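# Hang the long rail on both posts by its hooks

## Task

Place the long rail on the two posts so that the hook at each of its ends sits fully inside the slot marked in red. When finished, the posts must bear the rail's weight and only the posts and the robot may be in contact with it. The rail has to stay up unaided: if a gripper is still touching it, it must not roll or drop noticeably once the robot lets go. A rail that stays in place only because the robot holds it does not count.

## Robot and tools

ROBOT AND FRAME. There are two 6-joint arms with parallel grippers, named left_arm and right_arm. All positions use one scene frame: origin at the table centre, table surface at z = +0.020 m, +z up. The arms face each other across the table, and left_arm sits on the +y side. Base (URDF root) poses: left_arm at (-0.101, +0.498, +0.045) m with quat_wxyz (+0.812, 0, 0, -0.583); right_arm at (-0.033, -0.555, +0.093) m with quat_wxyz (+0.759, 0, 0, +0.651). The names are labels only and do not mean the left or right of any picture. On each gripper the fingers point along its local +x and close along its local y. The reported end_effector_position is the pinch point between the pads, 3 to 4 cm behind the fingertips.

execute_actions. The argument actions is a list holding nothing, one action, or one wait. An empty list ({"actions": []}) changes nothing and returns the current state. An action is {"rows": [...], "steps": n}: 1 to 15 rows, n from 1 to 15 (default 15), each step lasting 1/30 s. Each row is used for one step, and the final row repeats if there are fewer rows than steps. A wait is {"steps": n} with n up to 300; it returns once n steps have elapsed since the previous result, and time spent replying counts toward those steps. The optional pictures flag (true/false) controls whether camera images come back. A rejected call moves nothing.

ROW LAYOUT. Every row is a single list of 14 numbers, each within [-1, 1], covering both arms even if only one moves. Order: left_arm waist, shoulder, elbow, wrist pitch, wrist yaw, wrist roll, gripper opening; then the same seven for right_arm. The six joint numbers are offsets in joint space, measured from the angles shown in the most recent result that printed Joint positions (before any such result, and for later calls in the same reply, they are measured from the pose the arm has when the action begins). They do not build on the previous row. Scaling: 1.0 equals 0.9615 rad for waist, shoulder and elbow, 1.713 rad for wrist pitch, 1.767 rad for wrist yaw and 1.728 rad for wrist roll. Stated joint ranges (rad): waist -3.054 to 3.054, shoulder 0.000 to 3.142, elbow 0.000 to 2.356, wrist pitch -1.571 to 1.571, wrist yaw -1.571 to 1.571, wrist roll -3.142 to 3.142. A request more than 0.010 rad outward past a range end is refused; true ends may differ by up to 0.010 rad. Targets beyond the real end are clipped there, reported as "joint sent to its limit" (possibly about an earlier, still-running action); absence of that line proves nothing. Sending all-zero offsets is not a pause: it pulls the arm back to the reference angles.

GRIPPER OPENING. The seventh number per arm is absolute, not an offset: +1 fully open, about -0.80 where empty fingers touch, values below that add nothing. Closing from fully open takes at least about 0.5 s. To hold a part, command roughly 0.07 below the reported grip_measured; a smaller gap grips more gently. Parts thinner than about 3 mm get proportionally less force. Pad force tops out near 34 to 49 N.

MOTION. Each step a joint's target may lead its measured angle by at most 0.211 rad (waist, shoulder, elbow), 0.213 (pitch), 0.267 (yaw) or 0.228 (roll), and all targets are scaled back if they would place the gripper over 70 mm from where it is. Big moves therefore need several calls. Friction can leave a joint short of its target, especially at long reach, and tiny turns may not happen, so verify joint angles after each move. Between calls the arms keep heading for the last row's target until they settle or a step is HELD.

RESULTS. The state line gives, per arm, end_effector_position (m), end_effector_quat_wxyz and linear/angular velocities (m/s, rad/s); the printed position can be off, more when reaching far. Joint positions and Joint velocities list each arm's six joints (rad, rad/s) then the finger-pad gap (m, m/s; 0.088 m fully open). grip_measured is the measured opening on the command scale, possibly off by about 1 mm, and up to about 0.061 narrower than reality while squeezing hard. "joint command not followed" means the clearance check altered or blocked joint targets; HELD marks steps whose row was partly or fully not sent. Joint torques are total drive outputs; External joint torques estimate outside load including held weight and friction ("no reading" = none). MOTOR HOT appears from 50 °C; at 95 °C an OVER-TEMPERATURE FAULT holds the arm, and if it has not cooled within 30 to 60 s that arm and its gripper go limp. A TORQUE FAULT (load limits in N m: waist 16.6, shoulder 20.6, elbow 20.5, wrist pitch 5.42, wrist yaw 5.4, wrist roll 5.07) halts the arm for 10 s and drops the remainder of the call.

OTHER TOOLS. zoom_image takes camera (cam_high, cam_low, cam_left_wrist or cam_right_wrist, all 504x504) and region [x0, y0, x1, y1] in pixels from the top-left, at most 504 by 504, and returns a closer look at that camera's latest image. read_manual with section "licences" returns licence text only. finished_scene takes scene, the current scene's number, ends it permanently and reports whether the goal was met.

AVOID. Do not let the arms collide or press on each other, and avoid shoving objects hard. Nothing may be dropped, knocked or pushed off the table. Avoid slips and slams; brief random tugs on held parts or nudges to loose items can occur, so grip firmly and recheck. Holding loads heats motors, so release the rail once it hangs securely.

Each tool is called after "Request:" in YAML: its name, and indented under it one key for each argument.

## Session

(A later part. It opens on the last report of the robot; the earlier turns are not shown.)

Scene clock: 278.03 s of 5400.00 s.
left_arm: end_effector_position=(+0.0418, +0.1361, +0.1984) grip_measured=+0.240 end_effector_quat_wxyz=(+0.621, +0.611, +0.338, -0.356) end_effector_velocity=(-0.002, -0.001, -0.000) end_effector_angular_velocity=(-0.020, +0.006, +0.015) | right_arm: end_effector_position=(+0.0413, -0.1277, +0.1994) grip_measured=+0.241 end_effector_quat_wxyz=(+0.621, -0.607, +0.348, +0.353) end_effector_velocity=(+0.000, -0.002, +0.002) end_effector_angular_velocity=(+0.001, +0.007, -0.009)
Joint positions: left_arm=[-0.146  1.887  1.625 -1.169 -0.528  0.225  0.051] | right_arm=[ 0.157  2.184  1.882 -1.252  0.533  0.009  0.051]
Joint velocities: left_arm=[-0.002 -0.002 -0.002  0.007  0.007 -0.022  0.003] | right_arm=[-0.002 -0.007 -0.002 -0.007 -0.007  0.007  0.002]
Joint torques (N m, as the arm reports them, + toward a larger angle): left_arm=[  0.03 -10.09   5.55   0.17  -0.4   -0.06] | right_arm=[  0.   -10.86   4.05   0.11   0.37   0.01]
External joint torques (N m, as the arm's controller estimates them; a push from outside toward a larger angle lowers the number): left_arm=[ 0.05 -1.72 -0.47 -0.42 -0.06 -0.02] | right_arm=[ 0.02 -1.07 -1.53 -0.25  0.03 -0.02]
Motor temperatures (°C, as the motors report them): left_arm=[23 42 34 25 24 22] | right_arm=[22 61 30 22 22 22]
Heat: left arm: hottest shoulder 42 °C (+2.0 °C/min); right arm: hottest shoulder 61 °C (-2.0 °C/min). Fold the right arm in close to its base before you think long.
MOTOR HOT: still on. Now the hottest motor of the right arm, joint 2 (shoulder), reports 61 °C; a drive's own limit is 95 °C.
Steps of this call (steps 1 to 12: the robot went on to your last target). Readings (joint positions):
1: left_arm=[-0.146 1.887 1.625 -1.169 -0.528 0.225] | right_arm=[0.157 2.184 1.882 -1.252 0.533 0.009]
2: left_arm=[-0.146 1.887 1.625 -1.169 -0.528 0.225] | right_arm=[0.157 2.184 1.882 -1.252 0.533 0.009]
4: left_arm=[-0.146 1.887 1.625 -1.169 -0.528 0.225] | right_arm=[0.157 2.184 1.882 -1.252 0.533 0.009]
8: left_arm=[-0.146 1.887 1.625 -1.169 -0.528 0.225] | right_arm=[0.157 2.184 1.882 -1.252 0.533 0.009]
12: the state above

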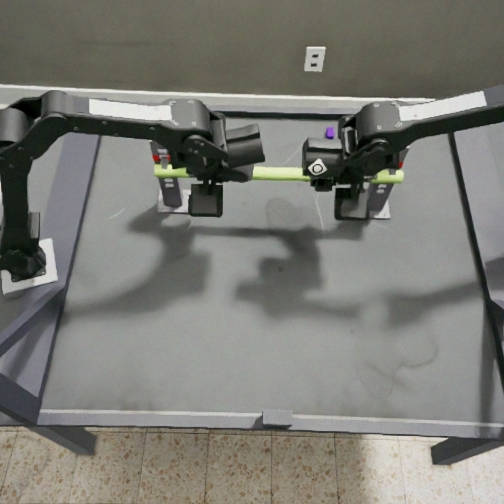

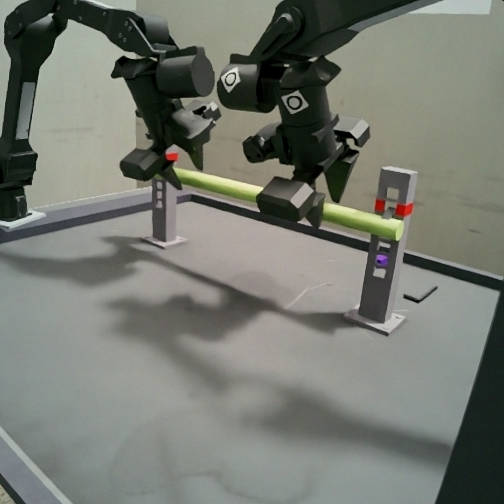

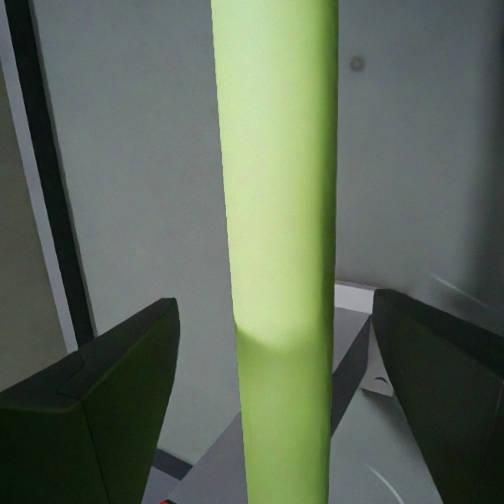

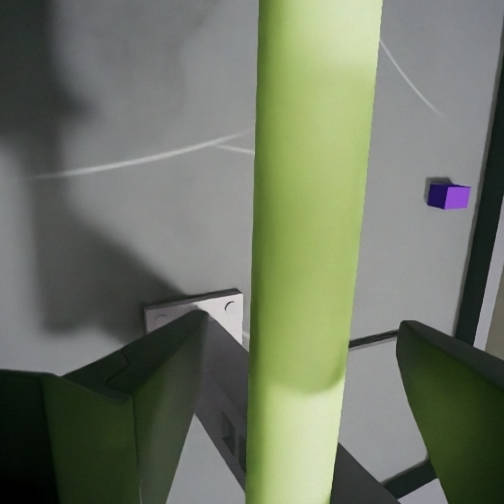

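Request:
execute_actions:
  actions:
    - {"rows":[ [-0.006,0,0.026,-0.010,0,-0.004,0.3,0.005,-0.01,0.026,-0.010,0,0.003,0.3], [-0.012,0,0.040,-0.020,0,-0.008,0.3,0.010,-0.01,0.040,-0.020,0,0.006,0.3], [-0.018,0,0.055,-0.030,0,-0.011,0.3,0.015,-0.01,0.055,-0.029,0,0.010,0.3], [-0.024,0,0.070,-0.040,0,-0.015,0.3,0.020,-0.01,0.070,-0.039,0,0.013,0.3], [-0.030,0,0.084,-0.050,0,-0.019,0.3,0.025,-0.01,0.084,-0.048,0,0.016,0.3], [-0.036,0,0.099,-0.060,0,-0.023,0.3,0.030,-0.01,0.099,-0.058,0,0.019,0.3], [-0.042,0,0.114,-0.070,0,-0.027,0.3,0.035,-0.01,0.114,-0.067,0,0.022,0.3], [-0.048,0,0.129,-0.080,0,-0.030,0.3,0.040,-0.01,0.129,-0.077,0,0.026,0.3], [-0.054,0,0.143,-0.090,0,-0.034,0.3,0.045,-0.01,0.143,-0.086,0,0.029,0.3], [-0.060,0,0.158,-0.100,0,-0.038,0.3,0.050,-0.01,0.158,-0.096,0,0.032,0.3], [-0.066,0,0.173,-0.110,0,-0.042,0.3,0.055,-0.01,0.173,-0.105,0,0.035,0.3], [-0.072,0,0.188,-0.120,0,-0.046,0.3,0.060,-0.01,0.188,-0.115,0,0.038,0.3], [-0.078,0,0.202,-0.130,0,-0.049,0.3,0.065,-0.01,0.202,-0.125,0,0.042,0.3], [-0.084,0,0.217,-0.140,0,-0.053,0.3,0.070,-0.01,0.217,-0.134,0,0.045,0.3], [-0.090,0,0.232,-0.150,0,-0.057,0.3,0.075,-0.01,0.232,-0.144,0,0.048,0.3]],"steps":15}
  pictures: false

Request:
execute_actions:
  actions:
    - {"steps":14}

Request:
zoom_image:
  camera: "cam_low"
  region: [100, 100, 430, 280]

Request:
zoom_image:
  camera: "cam_high"
  region: [130, 120, 430, 220]

Scene clock: 288.90 s of 5400.00 s.
left_arm: end_effector_position=(+0.0176, +0.1363, +0.2387) grip_measured=+0.296 end_effector_quat_wxyz=(+0.622, +0.607, +0.339, -0.359) end_effector_velocity=(-0.065, +0.009, +0.103) end_effector_angular_velocity=(-0.032, +0.022, +0.001) | right_arm: end_effector_position=(+0.0189, -0.1302, +0.2399) grip_measured=+0.297 end_effector_quat_wxyz=(+0.622, -0.606, +0.346, +0.355) end_effector_velocity=(-0.055, -0.012, +0.106) end_effector_angular_velocity=(+0.037, -0.006, +0.002)
Joint positions: left_arm=[-0.21   1.887  1.788 -1.363 -0.528  0.151  0.053] | right_arm=[ 0.21   2.184  2.043 -1.439  0.533  0.068  0.054]
Joint velocities: left_arm=[-0.168 -0.002  0.418 -0.491  0.007 -0.198  0.001] | right_arm=[ 0.134 -0.002  0.418 -0.462  0.007  0.154 -0.   ]
Joint torques (N m, as the arm reports them, + toward a larger angle): left_arm=[-0.16 -9.94  6.46 -0.04 -0.31 -0.14] | right_arm=[  0.2  -11.92   5.38  -0.1    0.28   0.2 ]
External joint torques (N m, as the arm's controller estimates them; a push from outside toward a larger angle lowers the number): left_arm=[-0.16 -1.69  0.57 -0.56  0.04 -0.11] | right_arm=[ 0.28 -2.21 -0.11 -0.41 -0.07  0.17]
Motor temperatures (°C, as the motors report them): left_arm=[23 42 34 25 24 22] | right_arm=[22 59 31 22 22 22]
Heat: left arm: hottest shoulder 42 °C (+0.0 °C/min); right arm: hottest shoulder 59 °C (-5.1 °C/min). Fold the right arm in close to its base before you think long.
MOTOR HOT: still on. Now the hottest motor of the right arm, joint 2 (shoulder), reports 59 °C; a drive's own limit is 95 °C.
Steps of this call (steps 1 to 15: the robot went on to your last target; steps 16 to 90: nothing new was sent; then 7.37 s passed at rest; steps 91 to 105: all 15 steps of this action). Readings (joint positions):
91: left_arm=[-0.146 1.887 1.626 -1.169 -0.528 0.225] | right_arm=[0.157 2.184 1.882 -1.252 0.533 0.009]
92: left_arm=[-0.146 1.887 1.629 -1.174 -0.528 0.223] | right_arm=[0.157 2.184 1.885 -1.258 0.533 0.009]
94: left_arm=[-0.150 1.887 1.642 -1.195 -0.528 0.217] | right_arm=[0.159 2.184 1.897 -1.278 0.533 0.014]
98: left_arm=[-0.169 1.887 1.691 -1.248 -0.528 0.195] | right_arm=[0.174 2.184 1.947 -1.329 0.533 0.031]
105: the state above

Scene clock: 289.37 s of 5400.00 s.
left_arm: end_effector_position=(+0.0102, +0.1379, +0.2507) grip_measured=+0.297 end_effector_quat_wxyz=(+0.622, +0.606, +0.339, -0.360) end_effector_velocity=(+0.002, +0.000, +0.003) end_effector_angular_velocity=(+0.001, -0.021, +0.006) | right_arm: end_effector_position=(+0.0121, -0.1323, +0.2522) grip_measured=+0.297 end_effector_quat_wxyz=(+0.623, -0.605, +0.346, +0.356) end_effector_velocity=(-0.000, +0.001, +0.003) end_effector_angular_velocity=(+0.013, +0.008, +0.004)
Joint positions: left_arm=[-0.229  1.887  1.838 -1.422 -0.528  0.129  0.054] | right_arm=[ 0.227  2.184  2.092 -1.495  0.533  0.087  0.054]
Joint velocities: left_arm=[-0.002  0.002  0.007 -0.007 -0.022 -0.007 -0.   ] | right_arm=[-0.002 -0.007  0.002  0.007 -0.007 -0.007 -0.   ]
Joint torques (N m, as the arm reports them, + toward a larger angle): left_arm=[-0.21 -9.98  6.32 -0.03 -0.31 -0.16] | right_arm=[  0.23 -11.97   5.23  -0.08   0.28   0.15]
External joint torques (N m, as the arm's controller estimates them; a push from outside toward a larger angle lowers the number): left_arm=[-0.27 -1.89  0.54 -0.54  0.05 -0.13] | right_arm=[ 0.16 -2.45 -0.17 -0.38 -0.05  0.12]
Motor temperatures (°C, as the motors report them): left_arm=[23 42 34 25 24 22] | right_arm=[22 59 31 22 22 22]
Heat: left arm: hottest shoulder 42 °C (+0.0 °C/min); right arm: hottest shoulder 59 °C (-5.0 °C/min). Fold the right arm in close to its base before you think long.
MOTOR HOT: still on. Now the hottest motor of the right arm, joint 2 (shoulder), reports 59 °C; a drive's own limit is 95 °C.
Steps of this call (steps 1 to 14: the robot went on to your last target). Readings (joint positions):
1: left_arm=[-0.215 1.887 1.801 -1.378 -0.528 0.146] | right_arm=[0.214 2.184 2.056 -1.452 0.533 0.073]
2: left_arm=[-0.220 1.887 1.811 -1.388 -0.528 0.142] | right_arm=[0.219 2.184 2.066 -1.463 0.533 0.076]
4: left_arm=[-0.226 1.887 1.826 -1.402 -0.528 0.136] | right_arm=[0.224 2.184 2.080 -1.476 0.533 0.081]
8: left_arm=[-0.229 1.887 1.833 -1.417 -0.528 0.131] | right_arm=[0.227 2.184 2.088 -1.490 0.533 0.085]
14: the state above

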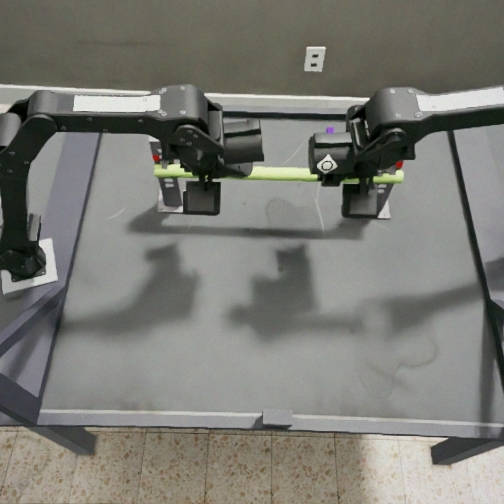

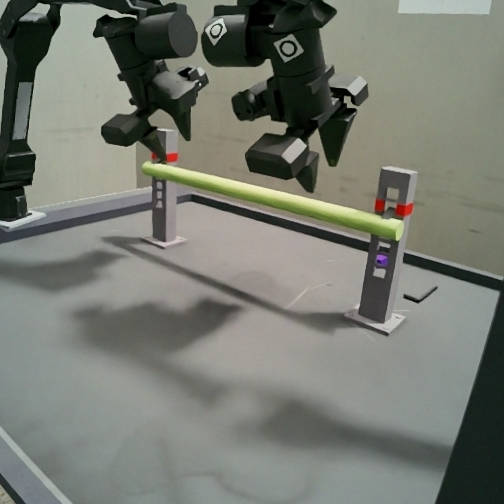

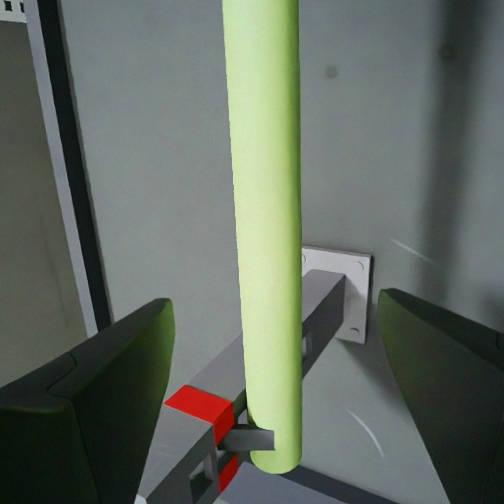

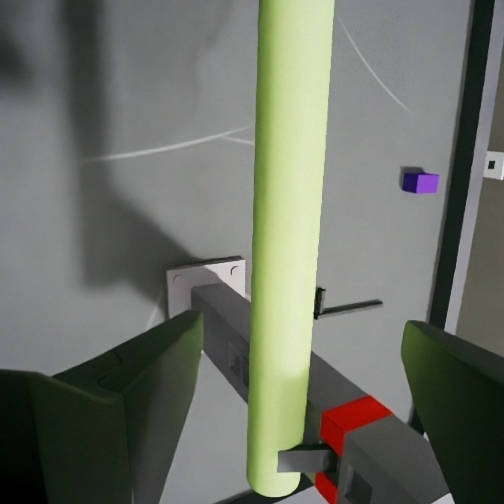

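Region (100, 100, 430, 280) of cam_low's 504x504 image, scaled by 1.527, with more detail than that image has; it fills the top 275 rows of this view, and the rest is white.

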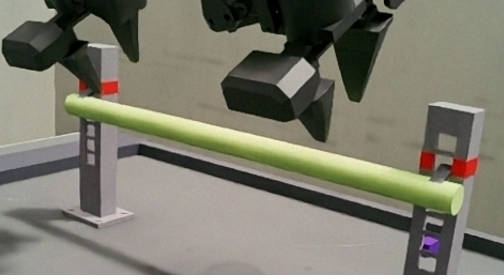

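Region (130, 120, 430, 220) of cam_high's 504x504 image, scaled by 1.680, with more detail than that image has.

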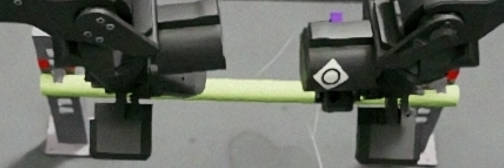

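Both hooks are in the red slots and the robot is clear.

Request:
finished_scene:
  scene: 2

The scene is finished: the task was done.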